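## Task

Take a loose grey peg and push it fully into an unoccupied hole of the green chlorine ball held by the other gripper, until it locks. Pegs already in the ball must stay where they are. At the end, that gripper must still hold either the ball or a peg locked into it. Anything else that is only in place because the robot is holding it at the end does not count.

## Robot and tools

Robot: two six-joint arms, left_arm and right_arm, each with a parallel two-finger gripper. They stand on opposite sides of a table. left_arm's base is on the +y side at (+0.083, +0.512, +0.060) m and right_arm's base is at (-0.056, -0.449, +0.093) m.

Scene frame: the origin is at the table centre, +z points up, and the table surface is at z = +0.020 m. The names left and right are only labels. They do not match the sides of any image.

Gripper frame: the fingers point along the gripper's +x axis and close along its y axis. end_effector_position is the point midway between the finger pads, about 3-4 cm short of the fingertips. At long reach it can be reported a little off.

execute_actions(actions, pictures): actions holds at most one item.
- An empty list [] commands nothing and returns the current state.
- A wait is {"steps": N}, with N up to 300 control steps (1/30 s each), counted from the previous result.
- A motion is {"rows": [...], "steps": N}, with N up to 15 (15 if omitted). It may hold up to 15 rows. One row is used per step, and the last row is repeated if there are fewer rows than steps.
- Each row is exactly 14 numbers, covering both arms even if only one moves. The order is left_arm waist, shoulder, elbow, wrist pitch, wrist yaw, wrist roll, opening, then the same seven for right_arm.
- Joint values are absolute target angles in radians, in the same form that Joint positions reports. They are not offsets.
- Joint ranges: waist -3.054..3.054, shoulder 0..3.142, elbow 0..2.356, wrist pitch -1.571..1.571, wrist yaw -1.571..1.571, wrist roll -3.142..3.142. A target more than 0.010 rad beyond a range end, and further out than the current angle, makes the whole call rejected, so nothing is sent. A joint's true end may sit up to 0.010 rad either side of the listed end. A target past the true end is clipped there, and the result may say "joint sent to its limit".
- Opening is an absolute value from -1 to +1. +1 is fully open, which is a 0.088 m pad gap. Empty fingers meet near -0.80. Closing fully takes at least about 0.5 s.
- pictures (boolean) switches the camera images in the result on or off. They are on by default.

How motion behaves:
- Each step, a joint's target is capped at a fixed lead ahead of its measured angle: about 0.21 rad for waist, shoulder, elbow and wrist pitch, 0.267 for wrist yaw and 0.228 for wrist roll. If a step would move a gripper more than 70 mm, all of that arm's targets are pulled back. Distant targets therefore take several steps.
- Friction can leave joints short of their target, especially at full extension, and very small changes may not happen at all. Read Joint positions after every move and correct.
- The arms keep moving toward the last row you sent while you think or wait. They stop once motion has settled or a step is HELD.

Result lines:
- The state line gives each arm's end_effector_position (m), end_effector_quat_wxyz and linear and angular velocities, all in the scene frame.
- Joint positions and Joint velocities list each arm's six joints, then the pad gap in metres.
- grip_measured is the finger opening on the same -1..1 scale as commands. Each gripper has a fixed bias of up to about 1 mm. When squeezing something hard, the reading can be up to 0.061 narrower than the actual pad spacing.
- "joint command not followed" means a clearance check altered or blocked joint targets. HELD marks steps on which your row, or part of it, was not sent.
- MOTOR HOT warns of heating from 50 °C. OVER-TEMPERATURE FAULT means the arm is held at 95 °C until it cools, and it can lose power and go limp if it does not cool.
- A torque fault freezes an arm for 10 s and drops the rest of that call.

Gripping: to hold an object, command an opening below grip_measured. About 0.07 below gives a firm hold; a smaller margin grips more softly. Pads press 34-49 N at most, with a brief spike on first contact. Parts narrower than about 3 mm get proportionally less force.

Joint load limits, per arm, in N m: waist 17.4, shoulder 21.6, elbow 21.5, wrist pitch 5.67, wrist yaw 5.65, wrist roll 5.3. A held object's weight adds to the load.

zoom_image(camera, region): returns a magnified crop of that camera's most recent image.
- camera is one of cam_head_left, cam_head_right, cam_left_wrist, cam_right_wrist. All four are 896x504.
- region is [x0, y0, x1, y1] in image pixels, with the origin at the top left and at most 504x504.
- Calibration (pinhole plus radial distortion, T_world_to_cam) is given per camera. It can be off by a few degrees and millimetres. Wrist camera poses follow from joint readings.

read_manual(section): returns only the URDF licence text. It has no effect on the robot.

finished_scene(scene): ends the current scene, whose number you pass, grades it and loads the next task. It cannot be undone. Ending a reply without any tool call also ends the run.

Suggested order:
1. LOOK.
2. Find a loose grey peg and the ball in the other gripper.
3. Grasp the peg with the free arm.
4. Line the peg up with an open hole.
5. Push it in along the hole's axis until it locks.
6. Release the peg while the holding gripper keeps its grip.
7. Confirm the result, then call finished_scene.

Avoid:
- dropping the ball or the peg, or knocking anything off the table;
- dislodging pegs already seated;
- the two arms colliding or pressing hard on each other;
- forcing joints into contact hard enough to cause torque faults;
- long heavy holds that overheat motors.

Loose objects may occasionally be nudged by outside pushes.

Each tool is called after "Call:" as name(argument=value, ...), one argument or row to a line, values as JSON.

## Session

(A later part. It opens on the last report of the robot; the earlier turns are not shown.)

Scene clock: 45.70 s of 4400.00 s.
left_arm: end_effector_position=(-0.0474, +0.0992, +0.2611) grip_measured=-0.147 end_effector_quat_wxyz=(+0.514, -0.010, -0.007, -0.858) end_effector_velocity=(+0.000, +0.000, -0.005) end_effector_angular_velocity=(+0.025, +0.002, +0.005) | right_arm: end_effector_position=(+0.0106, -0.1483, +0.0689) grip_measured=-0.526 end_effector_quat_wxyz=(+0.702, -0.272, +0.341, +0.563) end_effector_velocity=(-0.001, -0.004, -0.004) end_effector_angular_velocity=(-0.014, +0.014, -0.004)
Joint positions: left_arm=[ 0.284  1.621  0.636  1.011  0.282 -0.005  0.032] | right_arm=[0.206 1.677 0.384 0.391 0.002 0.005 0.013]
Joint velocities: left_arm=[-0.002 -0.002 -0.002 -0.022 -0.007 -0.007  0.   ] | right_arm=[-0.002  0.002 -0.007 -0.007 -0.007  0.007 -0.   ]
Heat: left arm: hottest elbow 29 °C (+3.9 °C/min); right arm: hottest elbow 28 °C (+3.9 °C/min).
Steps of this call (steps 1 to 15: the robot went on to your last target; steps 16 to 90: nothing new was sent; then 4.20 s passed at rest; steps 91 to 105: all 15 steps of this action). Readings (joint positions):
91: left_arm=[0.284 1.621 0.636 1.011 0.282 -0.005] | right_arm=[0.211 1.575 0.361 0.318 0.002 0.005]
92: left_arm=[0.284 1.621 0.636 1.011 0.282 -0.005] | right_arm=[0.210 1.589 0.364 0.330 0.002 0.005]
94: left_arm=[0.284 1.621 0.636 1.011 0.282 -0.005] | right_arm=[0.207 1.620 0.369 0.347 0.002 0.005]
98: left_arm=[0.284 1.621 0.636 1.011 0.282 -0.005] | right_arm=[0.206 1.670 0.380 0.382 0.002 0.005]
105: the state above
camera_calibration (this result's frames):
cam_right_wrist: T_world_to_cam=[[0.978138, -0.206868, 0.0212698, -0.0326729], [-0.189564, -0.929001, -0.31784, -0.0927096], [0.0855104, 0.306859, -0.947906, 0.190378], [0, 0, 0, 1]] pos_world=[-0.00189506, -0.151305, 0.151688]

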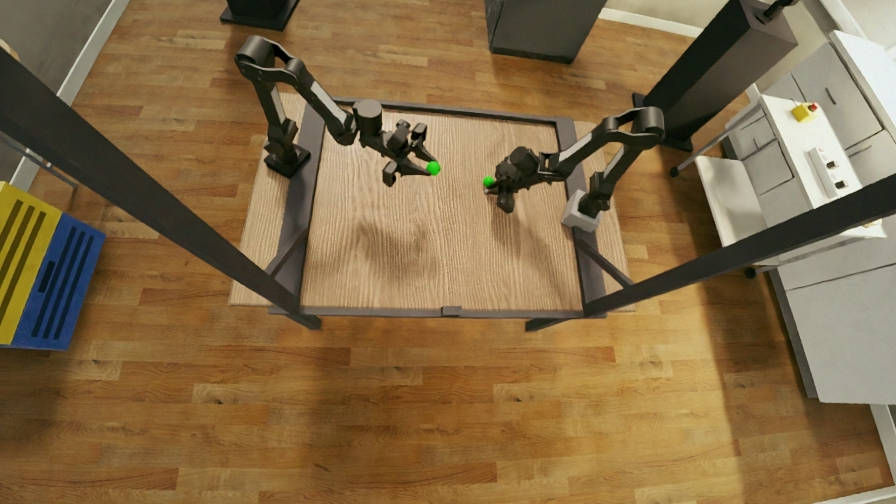

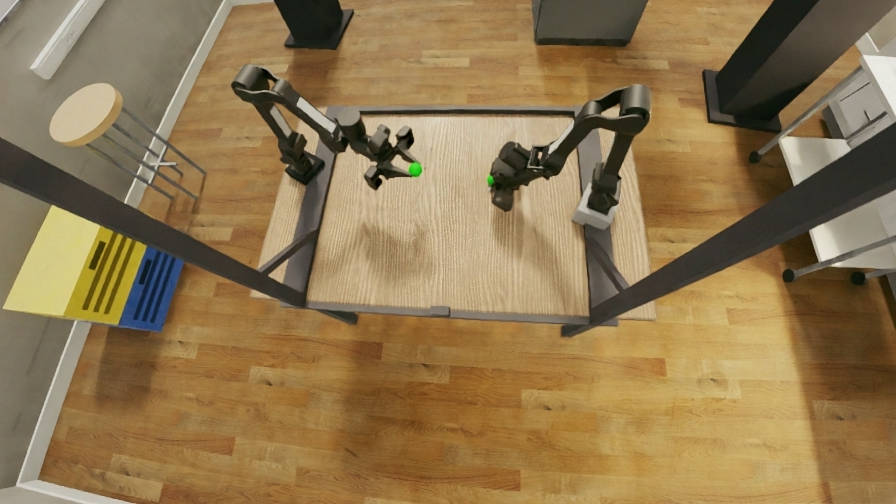

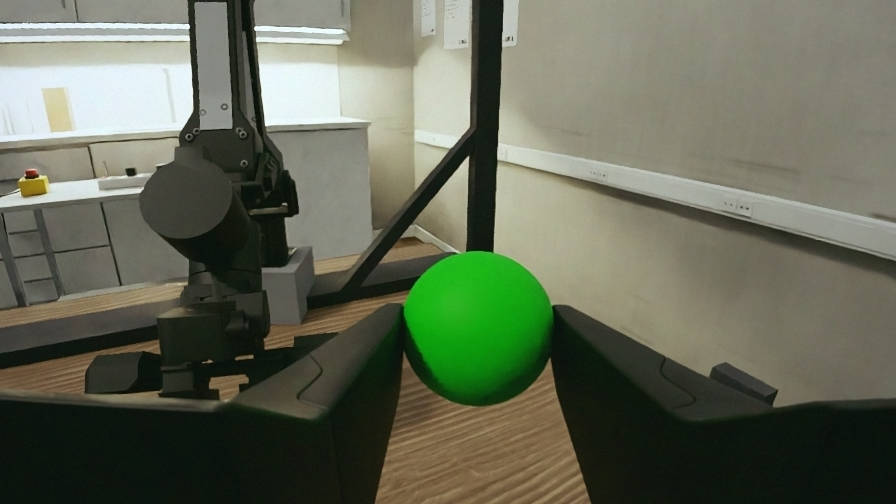

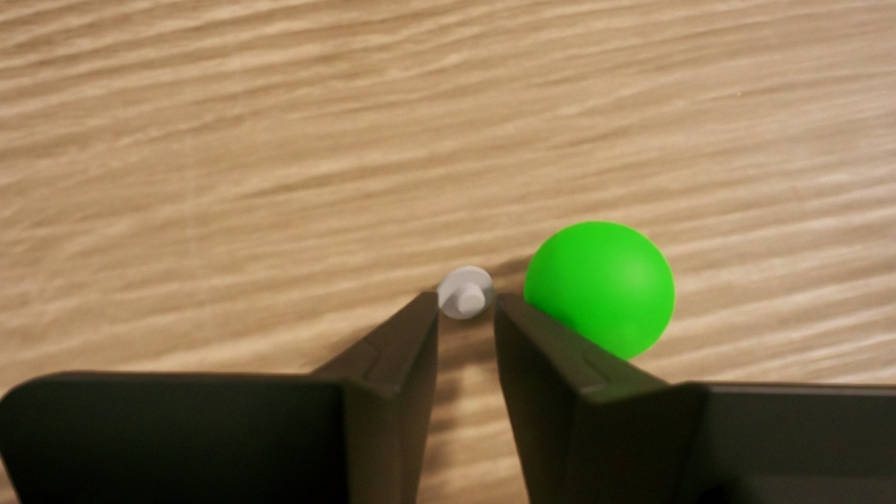

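Call:
execute_actions(
  actions=[
    {"rows":[[0.284,1.621,0.636,1.011,0.282,-0.005,-0.22,0.203,1.72,0.402,0.435,0,0,-0.56]]},
  ],
)

Call:
execute_actions(
  actions=[
    {"rows":[[0.284,1.621,0.636,1.011,0.282,-0.005,-0.22,0.203,1.72,0.402,0.435,0,0,-0.76]]},
  ],
)

Call:
zoom_image(
  camera="cam_right_wrist",
  region=[360, 200, 600, 380],
)

Scene clock: 49.63 s of 4400.00 s.
left_arm: end_effector_position=(-0.0474, +0.0992, +0.2611) grip_measured=-0.147 end_effector_quat_wxyz=(+0.514, -0.010, -0.007, -0.858) end_effector_velocity=(+0.000, +0.001, -0.000) end_effector_angular_velocity=(+0.008, +0.020, +0.004) | right_arm: end_effector_position=(+0.0119, -0.1426, +0.0664) grip_measured=-0.556 end_effector_quat_wxyz=(+0.705, -0.268, +0.336, +0.565) end_effector_velocity=(-0.001, -0.002, -0.001) end_effector_angular_velocity=(-0.007, +0.003, +0.008)
Joint positions: left_arm=[ 0.284  1.621  0.636  1.011  0.282 -0.005  0.032] | right_arm=[0.206 1.712 0.392 0.432 0.002 0.005 0.012]
Joint velocities: left_arm=[-0.002 -0.002 -0.007  0.007 -0.007 -0.022 -0.   ] | right_arm=[-0.002 -0.002 -0.002 -0.007 -0.007 -0.007 -0.   ]
Heat: left arm: hottest elbow 29 °C (+3.6 °C/min); right arm: hottest elbow 28 °C (+3.6 °C/min).
Steps of this call (steps 1 to 15: the robot went on to your last target; steps 16 to 90: nothing new was sent; then 0.43 s passed at rest; steps 91 to 105: all 15 steps of this action). Readings (joint positions):
91: left_arm=[0.284 1.621 0.636 1.011 0.282 -0.005] | right_arm=[0.206 1.683 0.384 0.402 0.002 0.005]
92: left_arm=[0.284 1.621 0.636 1.011 0.282 -0.005] | right_arm=[0.206 1.692 0.387 0.413 0.002 0.005]
94: left_arm=[0.284 1.621 0.636 1.011 0.282 -0.005] | right_arm=[0.206 1.706 0.391 0.423 0.002 0.005]
98: left_arm=[0.284 1.621 0.636 1.011 0.282 -0.005] | right_arm=[0.206 1.711 0.392 0.430 0.002 0.005]
105: the state above
camera_calibration (this result's frames):
cam_right_wrist: T_world_to_cam=[[0.978073, -0.207162, 0.0213673, -0.0327099], [-0.188585, -0.924527, -0.331189, -0.0864824], [0.0883643, 0.319897, -0.943323, 0.187761], [0, 0, 0, 1]] pos_world=[-0.000907969, -0.146796, 0.149176]

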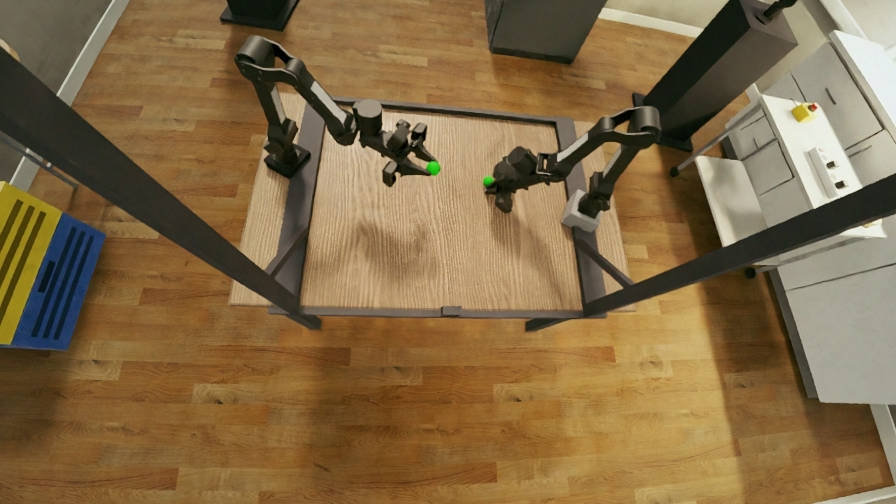

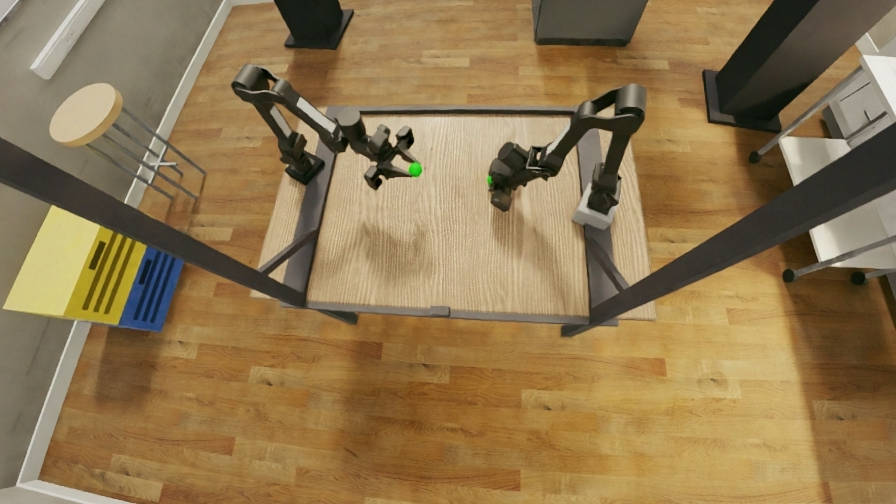

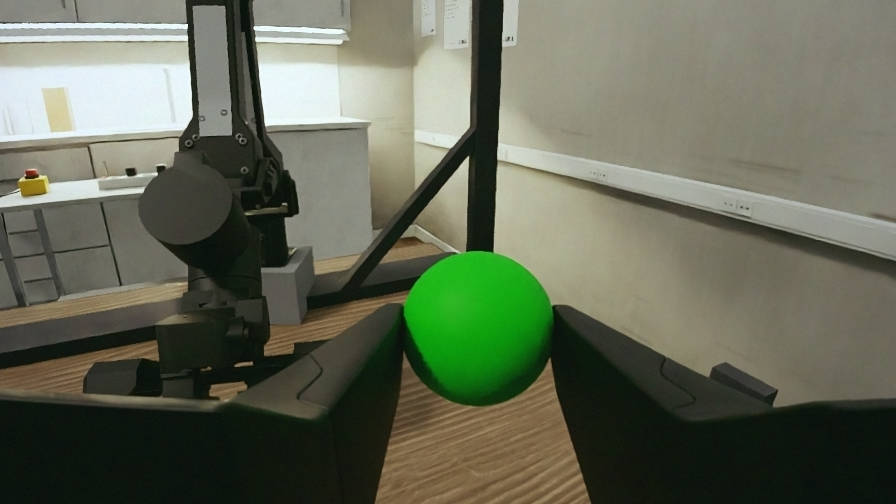

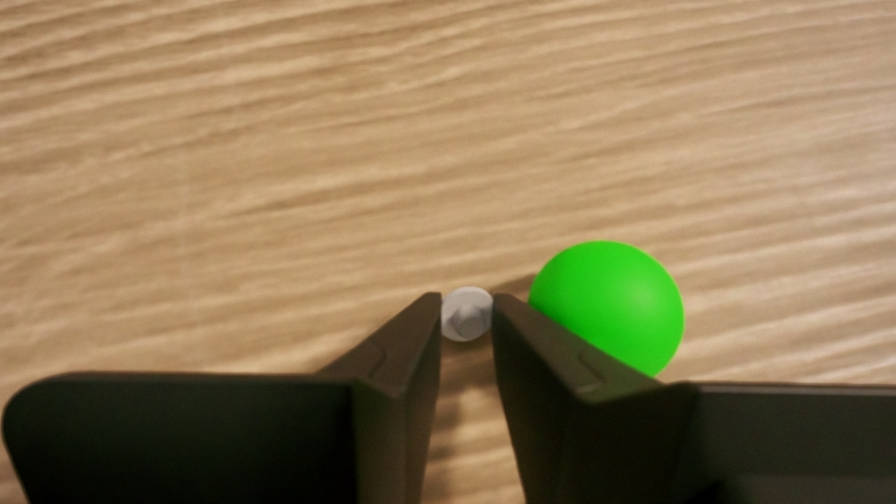

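Scene clock: 50.13 s of 4400.00 s.
left_arm: end_effector_position=(-0.0474, +0.0992, +0.2611) grip_measured=-0.147 end_effector_quat_wxyz=(+0.514, -0.010, -0.007, -0.858) end_effector_velocity=(+0.000, +0.000, -0.002) end_effector_angular_velocity=(+0.011, +0.005, +0.005) | right_arm: end_effector_position=(+0.0120, -0.1423, +0.0666) grip_measured=-0.756 end_effector_quat_wxyz=(+0.705, -0.268, +0.335, +0.565) end_effector_velocity=(-0.001, -0.004, -0.003) end_effector_angular_velocity=(-0.021, +0.006, +0.008)
Joint positions: left_arm=[ 0.284  1.621  0.636  1.011  0.282 -0.005  0.032] | right_arm=[0.206 1.712 0.393 0.432 0.002 0.005 0.002]
Joint velocities: left_arm=[-0.002 -0.002 -0.002 -0.007 -0.007 -0.007 -0.   ] | right_arm=[-0.002 -0.002 -0.002 -0.022 -0.007 -0.007 -0.   ]
Heat: left arm: hottest elbow 29 °C (+3.6 °C/min); right arm: hottest elbow 28 °C (+3.6 °C/min).
Steps of this call (steps 1 to 15: all 15 steps of this action). Readings (joint positions):
1: left_arm=[0.284 1.621 0.636 1.011 0.282 -0.005] | right_arm=[0.206 1.712 0.392 0.432 0.002 0.005]
2: left_arm=[0.284 1.621 0.636 1.011 0.282 -0.005] | right_arm=[0.206 1.712 0.392 0.432 0.002 0.005]
4: left_arm=[0.284 1.621 0.636 1.011 0.282 -0.005] | right_arm=[0.206 1.712 0.392 0.432 0.002 0.005]
8: left_arm=[0.284 1.621 0.636 1.011 0.282 -0.005] | right_arm=[0.206 1.712 0.393 0.432 0.002 0.005]
15: the state above
camera_calibration (this result's frames):
cam_right_wrist: T_world_to_cam=[[0.978068, -0.207186, 0.021375, -0.0327203], [-0.188504, -0.924156, -0.332268, -0.0859393], [0.088595, 0.320952, -0.942943, 0.187935], [0, 0, 0, 1]] pos_world=[-0.000847358, -0.146519, 0.149357]

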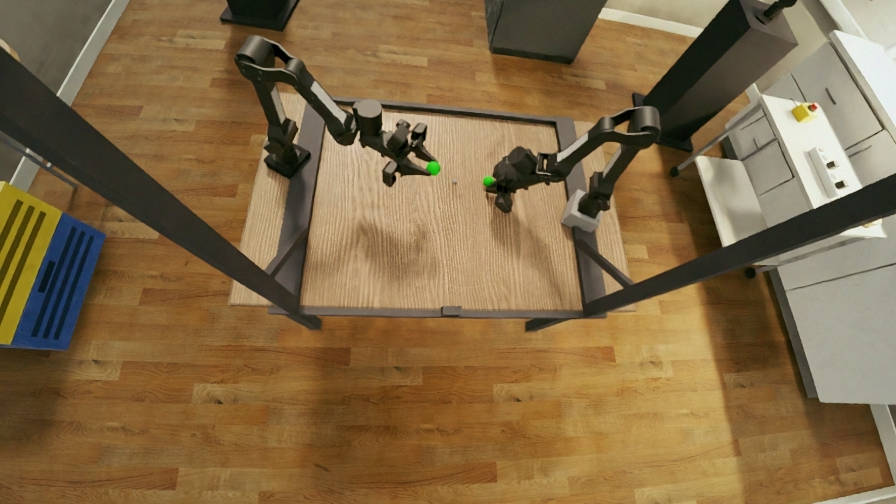

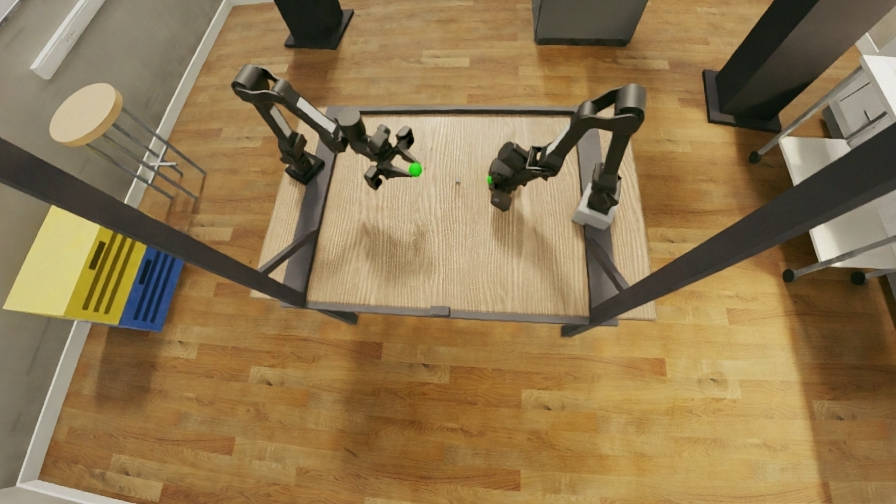

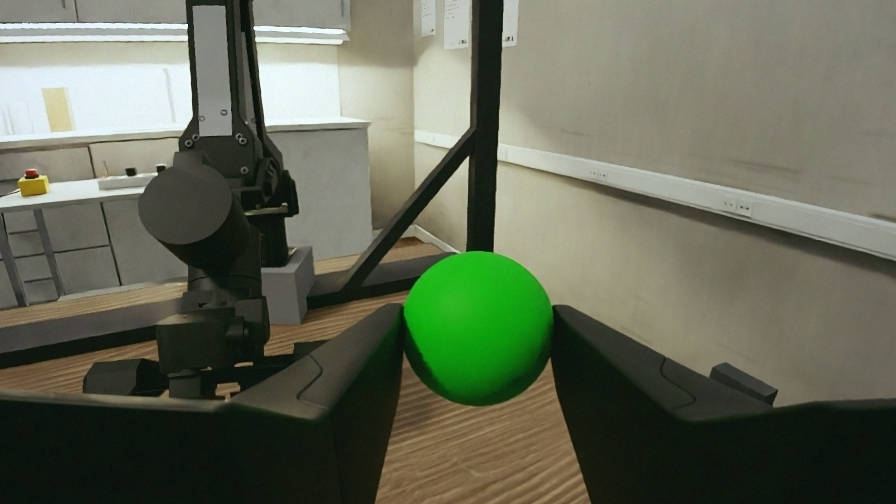

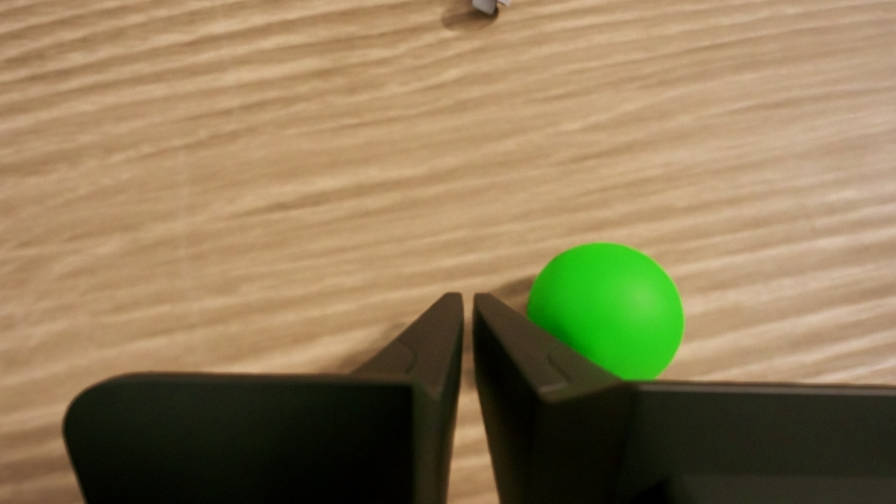

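Region (360, 200, 600, 380) of cam_right_wrist's 896x504 image, scaled by 2.100, with more detail than that image has; it fills the top 378 rows of this view, and the rest is white.

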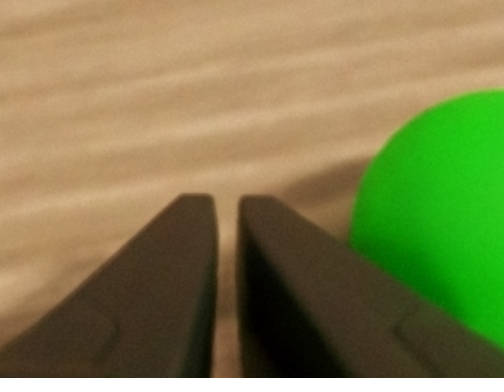

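Call:
execute_actions(
  actions=[
    {"rows":[[0.35,1.2,0.5,0.7,0,0,-0.22,0.19,1.72,0.66,0.16,0,0,-0.4]]},
  ],
  pictures=false,
)

Call:
execute_actions(
  actions=[
    {"steps":10},
  ],
)

Scene clock: 55.37 s of 4400.00 s.
left_arm: end_effector_position=(+0.0300, +0.1458, +0.3019) grip_measured=-0.147 end_effector_quat_wxyz=(+0.654, -0.005, -0.001, -0.757) end_effector_velocity=(+0.002, +0.000, +0.005) end_effector_angular_velocity=(-0.021, +0.011, +0.019) | right_arm: end_effector_position=(+0.0277, -0.0927, +0.1021) grip_measured=-0.405 end_effector_quat_wxyz=(+0.706, -0.269, +0.342, +0.558) end_effector_velocity=(-0.005, -0.001, +0.000) end_effector_angular_velocity=(-0.007, +0.024, +0.010)
Joint positions: left_arm=[ 0.351  1.201  0.511  0.7    0.003 -0.005  0.032] | right_arm=[0.193 1.718 0.656 0.161 0.002 0.005 0.019]
Joint velocities: left_arm=[-0.002 -0.002 -0.002  0.022 -0.022 -0.007 -0.   ] | right_arm=[ 0.002 -0.007  0.002 -0.022 -0.022  0.007  0.001]
Heat: left arm: hottest elbow 30 °C (+4.3 °C/min); right arm: hottest elbow 28 °C (+3.3 °C/min).
Steps of this call (steps 1 to 15: the robot went on to your last target; steps 16 to 142: nothing new was sent; steps 143 to 157: all 15 steps of this action). Readings (joint positions):
143: left_arm=[0.285 1.588 0.618 0.961 0.227 -0.005] | right_arm=[0.205 1.712 0.427 0.367 0.002 0.005]
144: left_arm=[0.298 1.533 0.587 0.883 0.148 -0.005] | right_arm=[0.201 1.718 0.477 0.294 0.002 0.005]
146: left_arm=[0.335 1.413 0.532 0.776 0.059 -0.005] | right_arm=[0.196 1.725 0.572 0.229 0.002 0.005]
150: left_arm=[0.351 1.237 0.514 0.733 0.015 -0.005] | right_arm=[0.193 1.718 0.656 0.183 0.002 0.005]
157: the state above

Scene clock: 55.70 s of 4400.00 s.
left_arm: end_effector_position=(+0.0301, +0.1458, +0.3021) grip_measured=-0.147 end_effector_quat_wxyz=(+0.654, -0.006, -0.002, -0.756) end_effector_velocity=(+0.000, +0.002, -0.002) end_effector_angular_velocity=(+0.010, +0.021, +0.005) | right_arm: end_effector_position=(+0.0276, -0.0929, +0.1019) grip_measured=-0.404 end_effector_quat_wxyz=(+0.706, -0.270, +0.342, +0.558) end_effector_velocity=(+0.002, -0.001, +0.001) end_effector_angular_velocity=(-0.005, -0.009, -0.001)
Joint positions: left_arm=[ 0.351  1.201  0.511  0.701  0.003 -0.005  0.032] | right_arm=[0.193 1.718 0.656 0.16  0.002 0.005 0.019]
Joint velocities: left_arm=[-0.002 -0.007 -0.007 -0.007 -0.007 -0.022 -0.   ] | right_arm=[-0.002 -0.002  0.002 -0.007  0.007 -0.007 -0.   ]
Heat: left arm: hottest elbow 30 °C (+4.3 °C/min); right arm: hottest elbow 29 °C (+4.3 °C/min).
Steps of this call (steps 1 to 10: the robot went on to your last target). Readings (joint positions):
1: left_arm=[0.351 1.201 0.511 0.701 0.003 -0.005] | right_arm=[0.193 1.718 0.656 0.160 0.002 0.005]
2: left_arm=[0.351 1.201 0.511 0.701 0.003 -0.005] | right_arm=[0.193 1.718 0.656 0.160 0.002 0.005]
4: left_arm=[0.351 1.201 0.511 0.701 0.003 -0.005] | right_arm=[0.193 1.718 0.656 0.160 0.002 0.005]
8: left_arm=[0.351 1.201 0.511 0.701 0.003 -0.005] | right_arm=[0.193 1.718 0.656 0.160 0.002 0.005]
10: the state above
camera_calibration (this result's frames):
cam_left_wrist: T_world_to_cam=[[-0.988461, 0.150891, 0.013269, 0.00598862], [0.0385108, 0.335063, -0.941408, 0.264596], [-0.146496, -0.930035, -0.337007, 0.317733], [0, 0, 0, 1]] pos_world=[0.0422764, 0.205943, 0.356092]
cam_right_wrist: T_world_to_cam=[[0.975372, -0.219537, 0.0212698, -0.0396278], [-0.201597, -0.926465, -0.31784, -0.0269507], [0.0894831, 0.305724, -0.947906, 0.203033], [0, 0, 0, 1]] pos_world=[0.0150507, -0.0957405, 0.184733]

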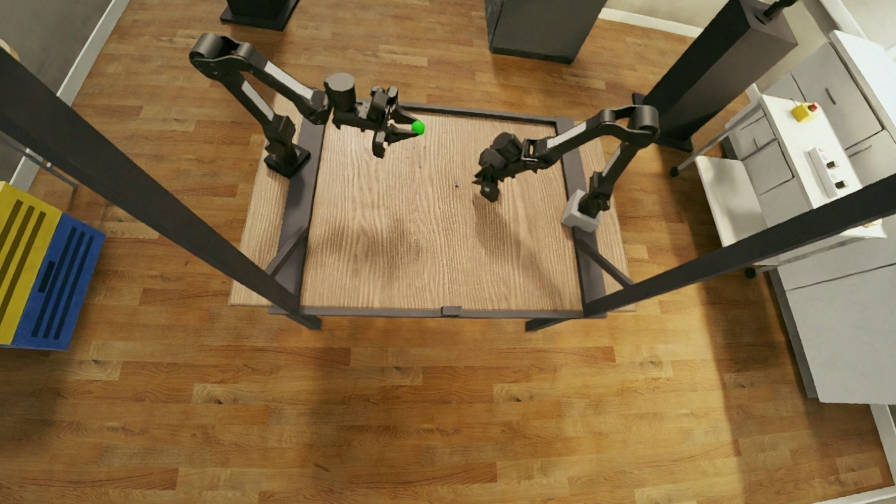

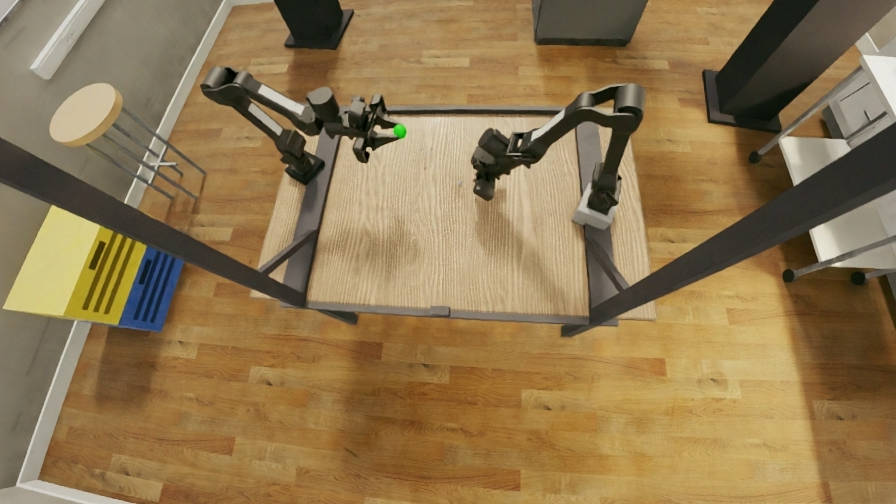

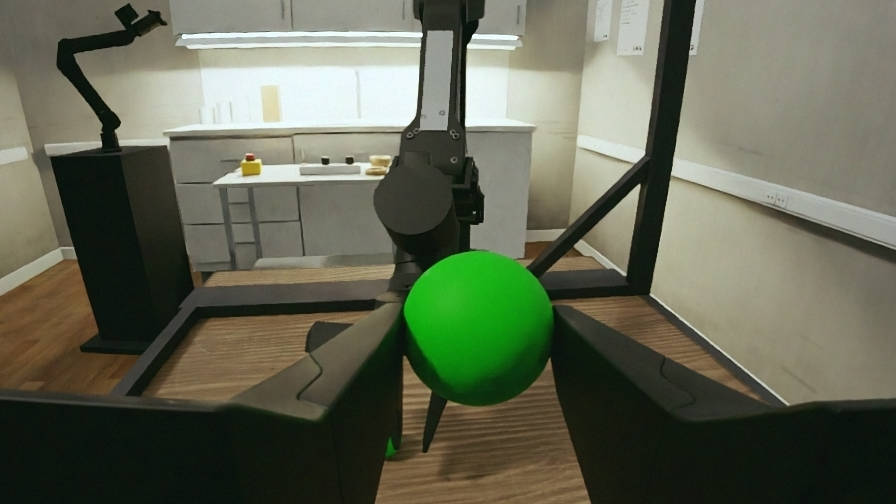

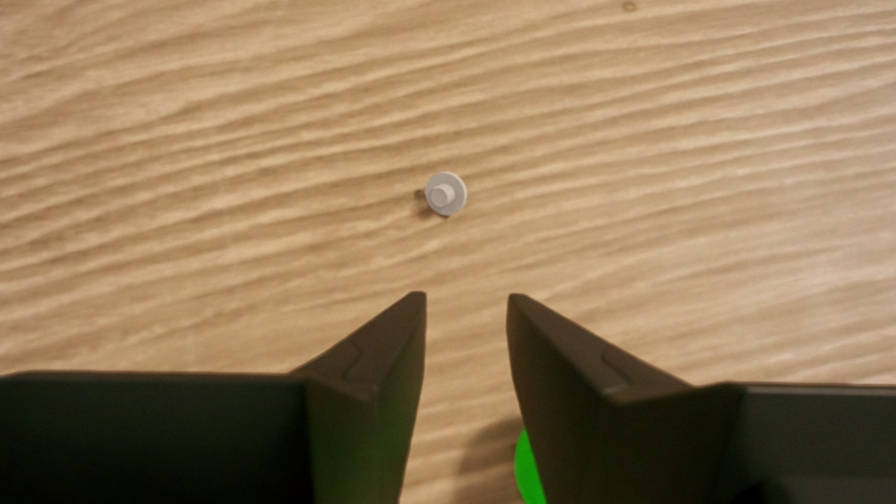

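Call:
execute_actions(
  actions=[
    {"rows":[[0.35,1.2,0.5,0.7,0,0,-0.22,0.343,1.997,0.932,0.067,0.3,0,-0.5]]},
  ],
  pictures=false,
)

Call:
execute_actions(
  actions=[
    {"steps":10},
  ],
)

Call:
zoom_image(
  camera="cam_right_wrist",
  region=[360, 200, 600, 380],
)

Call:
zoom_image(
  camera="cam_head_left",
  region=[420, 150, 500, 210],
)

Scene clock: 61.53 s of 4400.00 s.
left_arm: end_effector_position=(+0.0301, +0.1458, +0.3021) grip_measured=-0.147 end_effector_quat_wxyz=(+0.654, -0.006, -0.002, -0.756) end_effector_velocity=(-0.004, +0.001, -0.002) end_effector_angular_velocity=(+0.006, -0.009, -0.024) | right_arm: end_effector_position=(+0.0196, -0.0410, +0.0751) grip_measured=-0.496 end_effector_quat_wxyz=(+0.726, -0.370, +0.301, +0.495) end_effector_velocity=(+0.002, -0.000, +0.002) end_effector_angular_velocity=(-0.020, -0.008, -0.001)
Joint positions: left_arm=[ 0.351  1.201  0.511  0.701  0.003 -0.005  0.032] | right_arm=[0.344 1.986 0.921 0.069 0.293 0.005 0.015]
Joint velocities: left_arm=[-0.002 -0.002 -0.002 -0.007  0.022  0.007 -0.   ] | right_arm=[-0.002 -0.002  0.017 -0.037  0.007 -0.007 -0.001]
Heat: left arm: hottest elbow 30 °C (+4.0 °C/min); right arm: hottest elbow 29 °C (+4.0 °C/min).
Steps of this call (steps 1 to 15: the robot went on to your last target; steps 16 to 90: nothing new was sent; then 2.33 s passed at rest; steps 91 to 105: all 15 steps of this action). Readings (joint positions):
91: left_arm=[0.351 1.201 0.511 0.701 0.003 -0.005] | right_arm=[0.211 1.751 0.690 0.124 0.072 0.005]
92: left_arm=[0.351 1.201 0.511 0.701 0.003 -0.005] | right_arm=[0.244 1.805 0.749 0.109 0.151 0.005]
94: left_arm=[0.351 1.201 0.511 0.701 0.003 -0.005] | right_arm=[0.303 1.918 0.858 0.097 0.223 0.005]
98: left_arm=[0.351 1.201 0.511 0.701 0.003 -0.005] | right_arm=[0.347 1.979 0.910 0.072 0.277 0.005]
105: the state above

Scene clock: 61.87 s of 4400.00 s.
left_arm: end_effector_position=(+0.0301, +0.1458, +0.3021) grip_measured=-0.147 end_effector_quat_wxyz=(+0.654, -0.006, -0.002, -0.756) end_effector_velocity=(+0.002, +0.000, -0.002) end_effector_angular_velocity=(+0.010, +0.021, +0.019) | right_arm: end_effector_position=(+0.0197, -0.0411, +0.0749) grip_measured=-0.496 end_effector_quat_wxyz=(+0.726, -0.371, +0.301, +0.495) end_effector_velocity=(+0.002, -0.001, +0.001) end_effector_angular_velocity=(-0.010, -0.017, +0.011)
Joint positions: left_arm=[ 0.351  1.201  0.511  0.701  0.003 -0.005  0.032] | right_arm=[0.344 1.987 0.921 0.069 0.294 0.005 0.015]
Joint velocities: left_arm=[-0.002 -0.002 -0.002 -0.007 -0.022 -0.022 -0.   ] | right_arm=[-0.002 -0.002  0.002 -0.007  0.007 -0.022 -0.   ]
Heat: left arm: hottest elbow 30 °C (+4.0 °C/min); right arm: hottest elbow 29 °C (+4.0 °C/min).
Steps of this call (steps 1 to 10: the robot went on to your last target). Readings (joint positions):
1: left_arm=[0.351 1.201 0.511 0.701 0.003 -0.005] | right_arm=[0.344 1.986 0.921 0.069 0.293 0.005]
2: left_arm=[0.351 1.201 0.511 0.701 0.003 -0.005] | right_arm=[0.344 1.986 0.921 0.069 0.294 0.005]
4: left_arm=[0.351 1.201 0.511 0.701 0.003 -0.005] | right_arm=[0.344 1.987 0.921 0.069 0.294 0.005]
8: left_arm=[0.351 1.201 0.511 0.701 0.003 -0.005] | right_arm=[0.344 1.987 0.921 0.069 0.294 0.005]
10: the state above
camera_calibration (this result's frames):
cam_left_wrist: T_world_to_cam=[[-0.988461, 0.150891, 0.013269, 0.00598862], [0.0385108, 0.335063, -0.941408, 0.264596], [-0.146496, -0.930035, -0.337007, 0.317733], [0, 0, 0, 1]] pos_world=[0.0422764, 0.205943, 0.356092]
cam_right_wrist: T_world_to_cam=[[0.939824, -0.219655, 0.261691, -0.0372365], [-0.158728, -0.958976, -0.234886, 0.00243863], [0.302549, 0.179214, -0.936134, 0.152052], [0, 0, 0, 1]] pos_world=[-0.0106203, -0.0330904, 0.152658]

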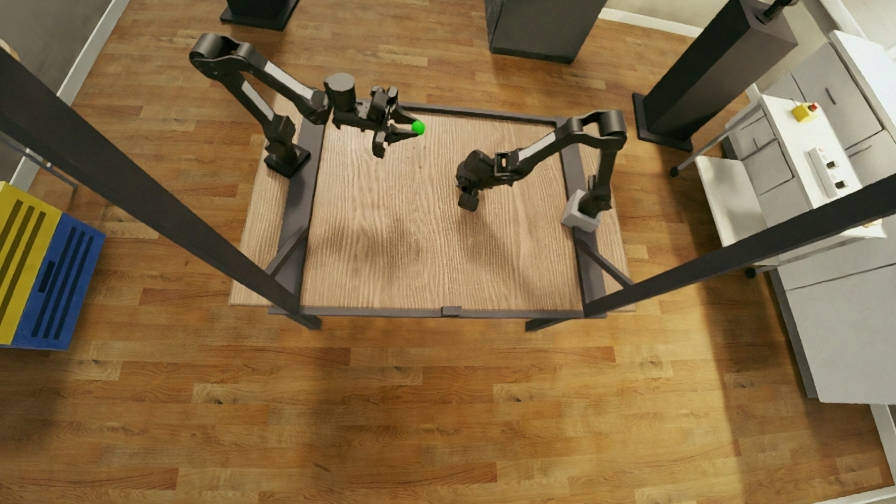

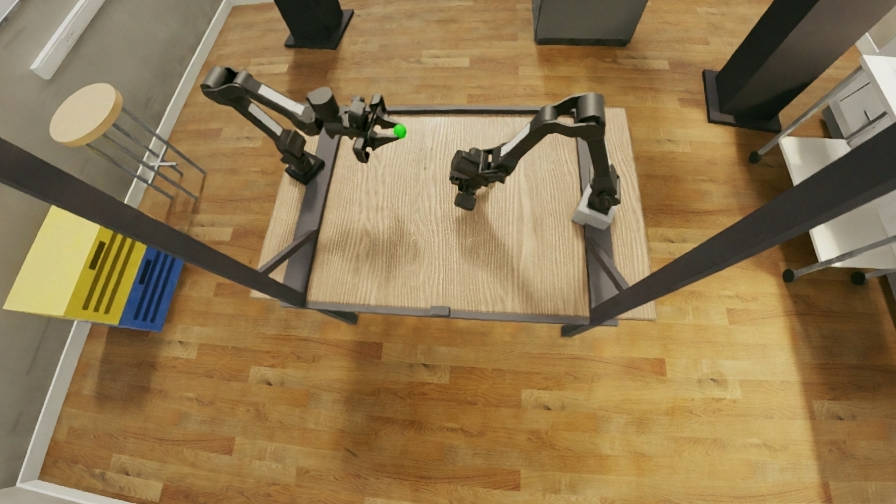

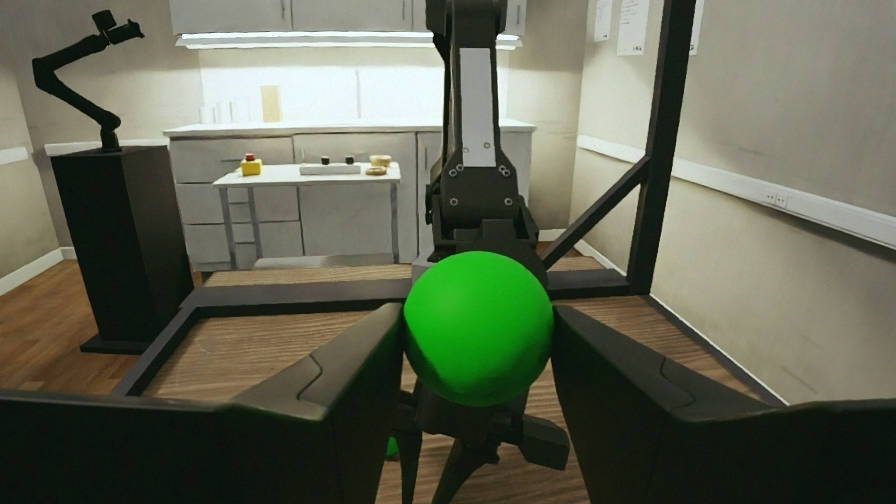

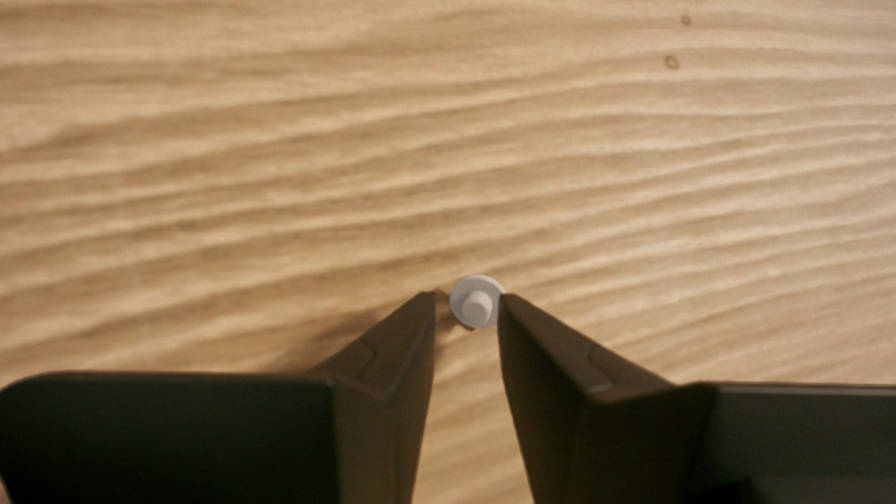

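Region (360, 200, 600, 380) of cam_right_wrist's 896x504 image, scaled by 2.100, with more detail than that image has; it fills the top 378 rows of this view, and the rest is white.

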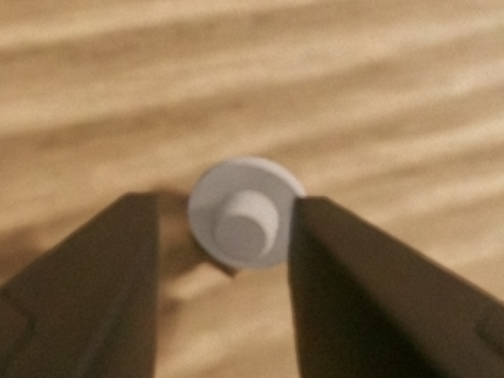

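Region (420, 150, 500, 210) of cam_head_left's 896x504 image, scaled by 6.300, with more detail than that image has; it fills the top 378 rows of this view, and the rest is white.

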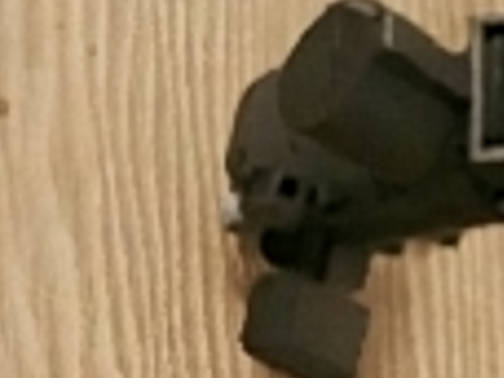

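Call:
execute_actions(
  actions=[
    {"rows":[[0.35,1.2,0.5,0.1,-0.3,0,-0.22,0.333,1.997,0.932,0.067,0.3,0,-0.54],[0.35,1.2,0.5,0.1,-0.3,0,-0.22,0.333,1.997,0.932,0.067,0.3,0,-0.54],[0.35,1.2,0.5,0.1,-0.3,0,-0.22,0.333,1.997,0.932,0.067,0.3,0,-0.54],[0.35,1.2,0.5,0.1,-0.3,0,-0.22,0.333,1.997,0.932,0.067,0.3,0,-0.54],[0.35,1.2,0.5,0.1,-0.3,0,-0.22,0.328,2.029,0.943,0.09,0.3,0,-0.54]]},
  ],
  pictures=false,
)

Call:
execute_actions(
  actions=[
    {"steps":12},
  ],
)

Call:
zoom_image(
  camera="cam_right_wrist",
  region=[360, 200, 600, 380],
)

Scene clock: 68.83 s of 4400.00 s.
left_arm: end_effector_position=(+0.0799, +0.1813, +0.1837) grip_measured=-0.147 end_effector_quat_wxyz=(+0.729, +0.239, +0.155, -0.623) end_effector_velocity=(+0.005, +0.019, -0.027) end_effector_angular_velocity=(+0.149, -0.028, +0.020) | right_arm: end_effector_position=(+0.0257, -0.0389, +0.0675) grip_measured=-0.536 end_effector_quat_wxyz=(+0.729, -0.370, +0.304, +0.489) end_effector_velocity=(+0.000, +0.002, +0.000) end_effector_angular_velocity=(+0.000, -0.005, +0.019)
Joint positions: left_arm=[ 0.351  1.196  0.508  0.109 -0.296 -0.005  0.032] | right_arm=[0.331 2.019 0.933 0.087 0.295 0.005 0.013]
Joint velocities: left_arm=[-0.002 -0.002 -0.002 -0.154 -0.022 -0.007 -0.   ] | right_arm=[-0.002  0.002  0.002  0.007 -0.007 -0.022 -0.   ]
Heat: left arm: hottest elbow 30 °C (+3.0 °C/min); right arm: hottest elbow 29 °C (+3.0 °C/min).
Steps of this call (steps 1 to 15: the robot went on to your last target; steps 16 to 90: nothing new was sent; then 3.47 s passed at rest; steps 91 to 105: all 15 steps of this action). Readings (joint positions):
91: left_arm=[0.345 1.200 0.512 0.661 -0.053 -0.005] | right_arm=[0.344 1.987 0.921 0.069 0.294 0.005]
92: left_arm=[0.344 1.195 0.515 0.597 -0.137 -0.005] | right_arm=[0.342 1.987 0.921 0.069 0.294 0.005]
94: left_arm=[0.350 1.194 0.514 0.458 -0.231 -0.005] | right_arm=[0.338 1.987 0.921 0.069 0.294 0.005]
98: left_arm=[0.351 1.195 0.511 0.208 -0.283 -0.005] | right_arm=[0.332 2.011 0.932 0.082 0.295 0.005]
105: the state above

Scene clock: 69.23 s of 4400.00 s.
left_arm: end_effector_position=(+0.0802, +0.1821, +0.1825) grip_measured=-0.147 end_effector_quat_wxyz=(+0.728, +0.242, +0.156, -0.622) end_effector_velocity=(-0.002, +0.001, -0.000) end_effector_angular_velocity=(+0.002, +0.010, -0.005) | right_arm: end_effector_position=(+0.0257, -0.0389, +0.0675) grip_measured=-0.536 end_effector_quat_wxyz=(+0.729, -0.370, +0.304, +0.489) end_effector_velocity=(+0.000, +0.002, +0.004) end_effector_angular_velocity=(+0.005, +0.002, +0.007)
Joint positions: left_arm=[ 0.351  1.196  0.508  0.102 -0.297 -0.005  0.032] | right_arm=[0.331 2.019 0.933 0.087 0.295 0.005 0.013]
Joint velocities: left_arm=[-0.002 -0.007 -0.002 -0.007  0.007 -0.007 -0.   ] | right_arm=[-0.002 -0.007  0.007 -0.007 -0.007 -0.007 -0.   ]
Heat: left arm: hottest elbow 30 °C (+3.0 °C/min); right arm: hottest elbow 29 °C (+3.0 °C/min).
Steps of this call (steps 1 to 12: the robot went on to your last target). Readings (joint positions):
1: left_arm=[0.351 1.196 0.508 0.105 -0.296 -0.005] | right_arm=[0.331 2.019 0.933 0.087 0.295 0.005]
2: left_arm=[0.351 1.196 0.508 0.104 -0.297 -0.005] | right_arm=[0.331 2.019 0.933 0.087 0.295 0.005]
4: left_arm=[0.351 1.196 0.508 0.104 -0.297 -0.005] | right_arm=[0.331 2.019 0.933 0.087 0.295 0.005]
8: left_arm=[0.351 1.196 0.508 0.102 -0.297 -0.005] | right_arm=[0.331 2.019 0.933 0.087 0.295 0.005]
12: the state above
camera_calibration (this result's frames):
cam_left_wrist: T_world_to_cam=[[-0.983179, -0.107811, -0.147433, 0.127638], [0.00203147, 0.8007, -0.599062, -0.00645865], [0.182635, -0.589285, -0.787012, 0.312216], [0, 0, 0, 1]] pos_world=[0.0684823, 0.202916, 0.260666]
cam_right_wrist: T_world_to_cam=[[0.936519, -0.232215, 0.262694, -0.04092], [-0.172185, -0.957269, -0.232354, 0.00405616], [0.305425, 0.172372, -0.936485, 0.142575], [0, 0, 0, 1]] pos_world=[-0.0045251, -0.0301952, 0.145211]

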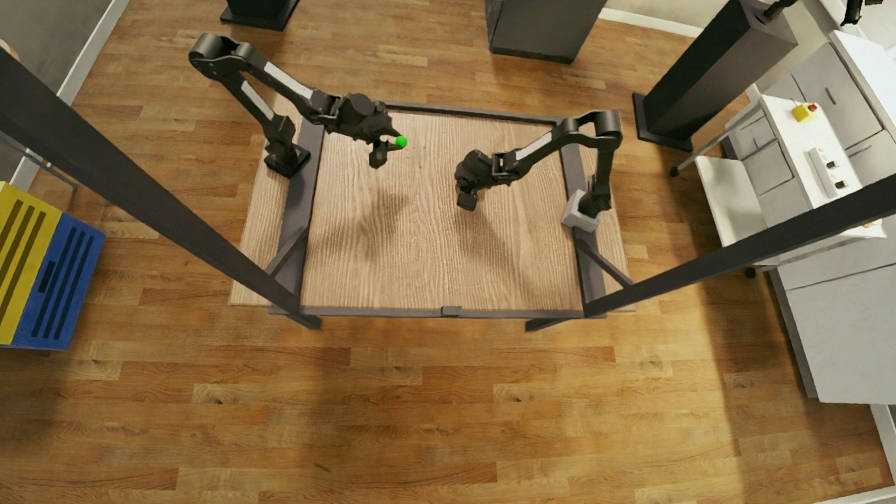

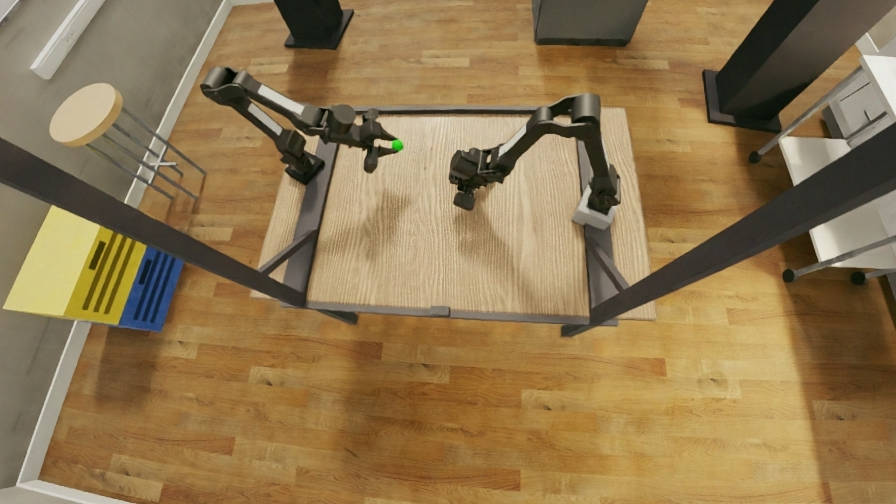

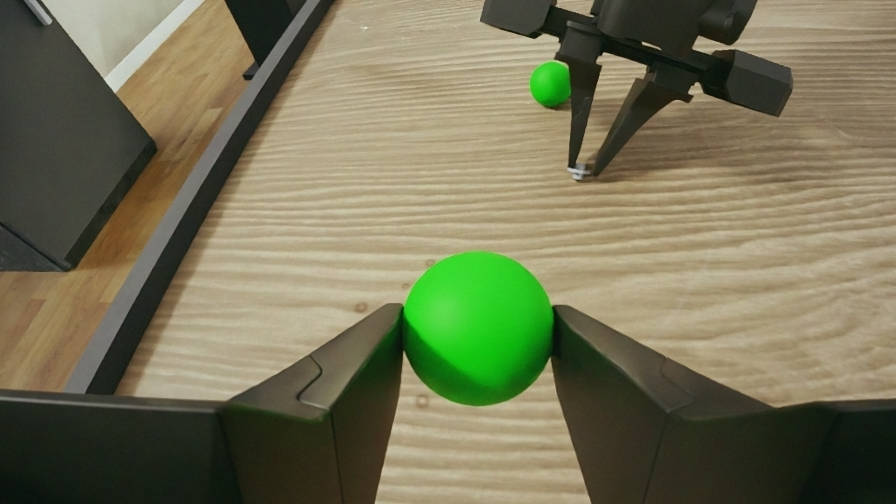

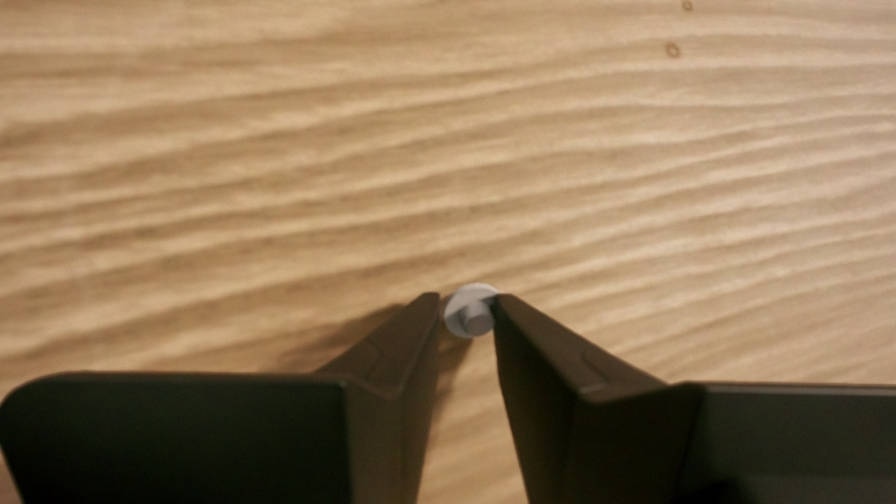

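Region (360, 200, 600, 380) of cam_right_wrist's 896x504 image, scaled by 2.100, with more detail than that image has; it fills the top 378 rows of this view, and the rest is white.

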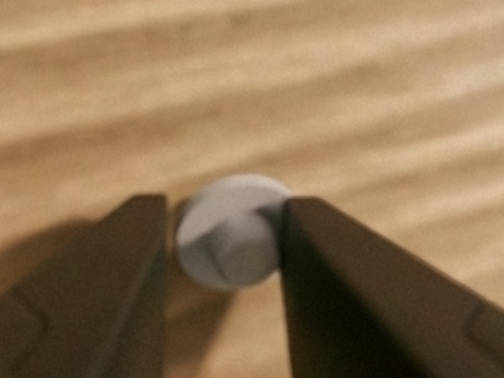

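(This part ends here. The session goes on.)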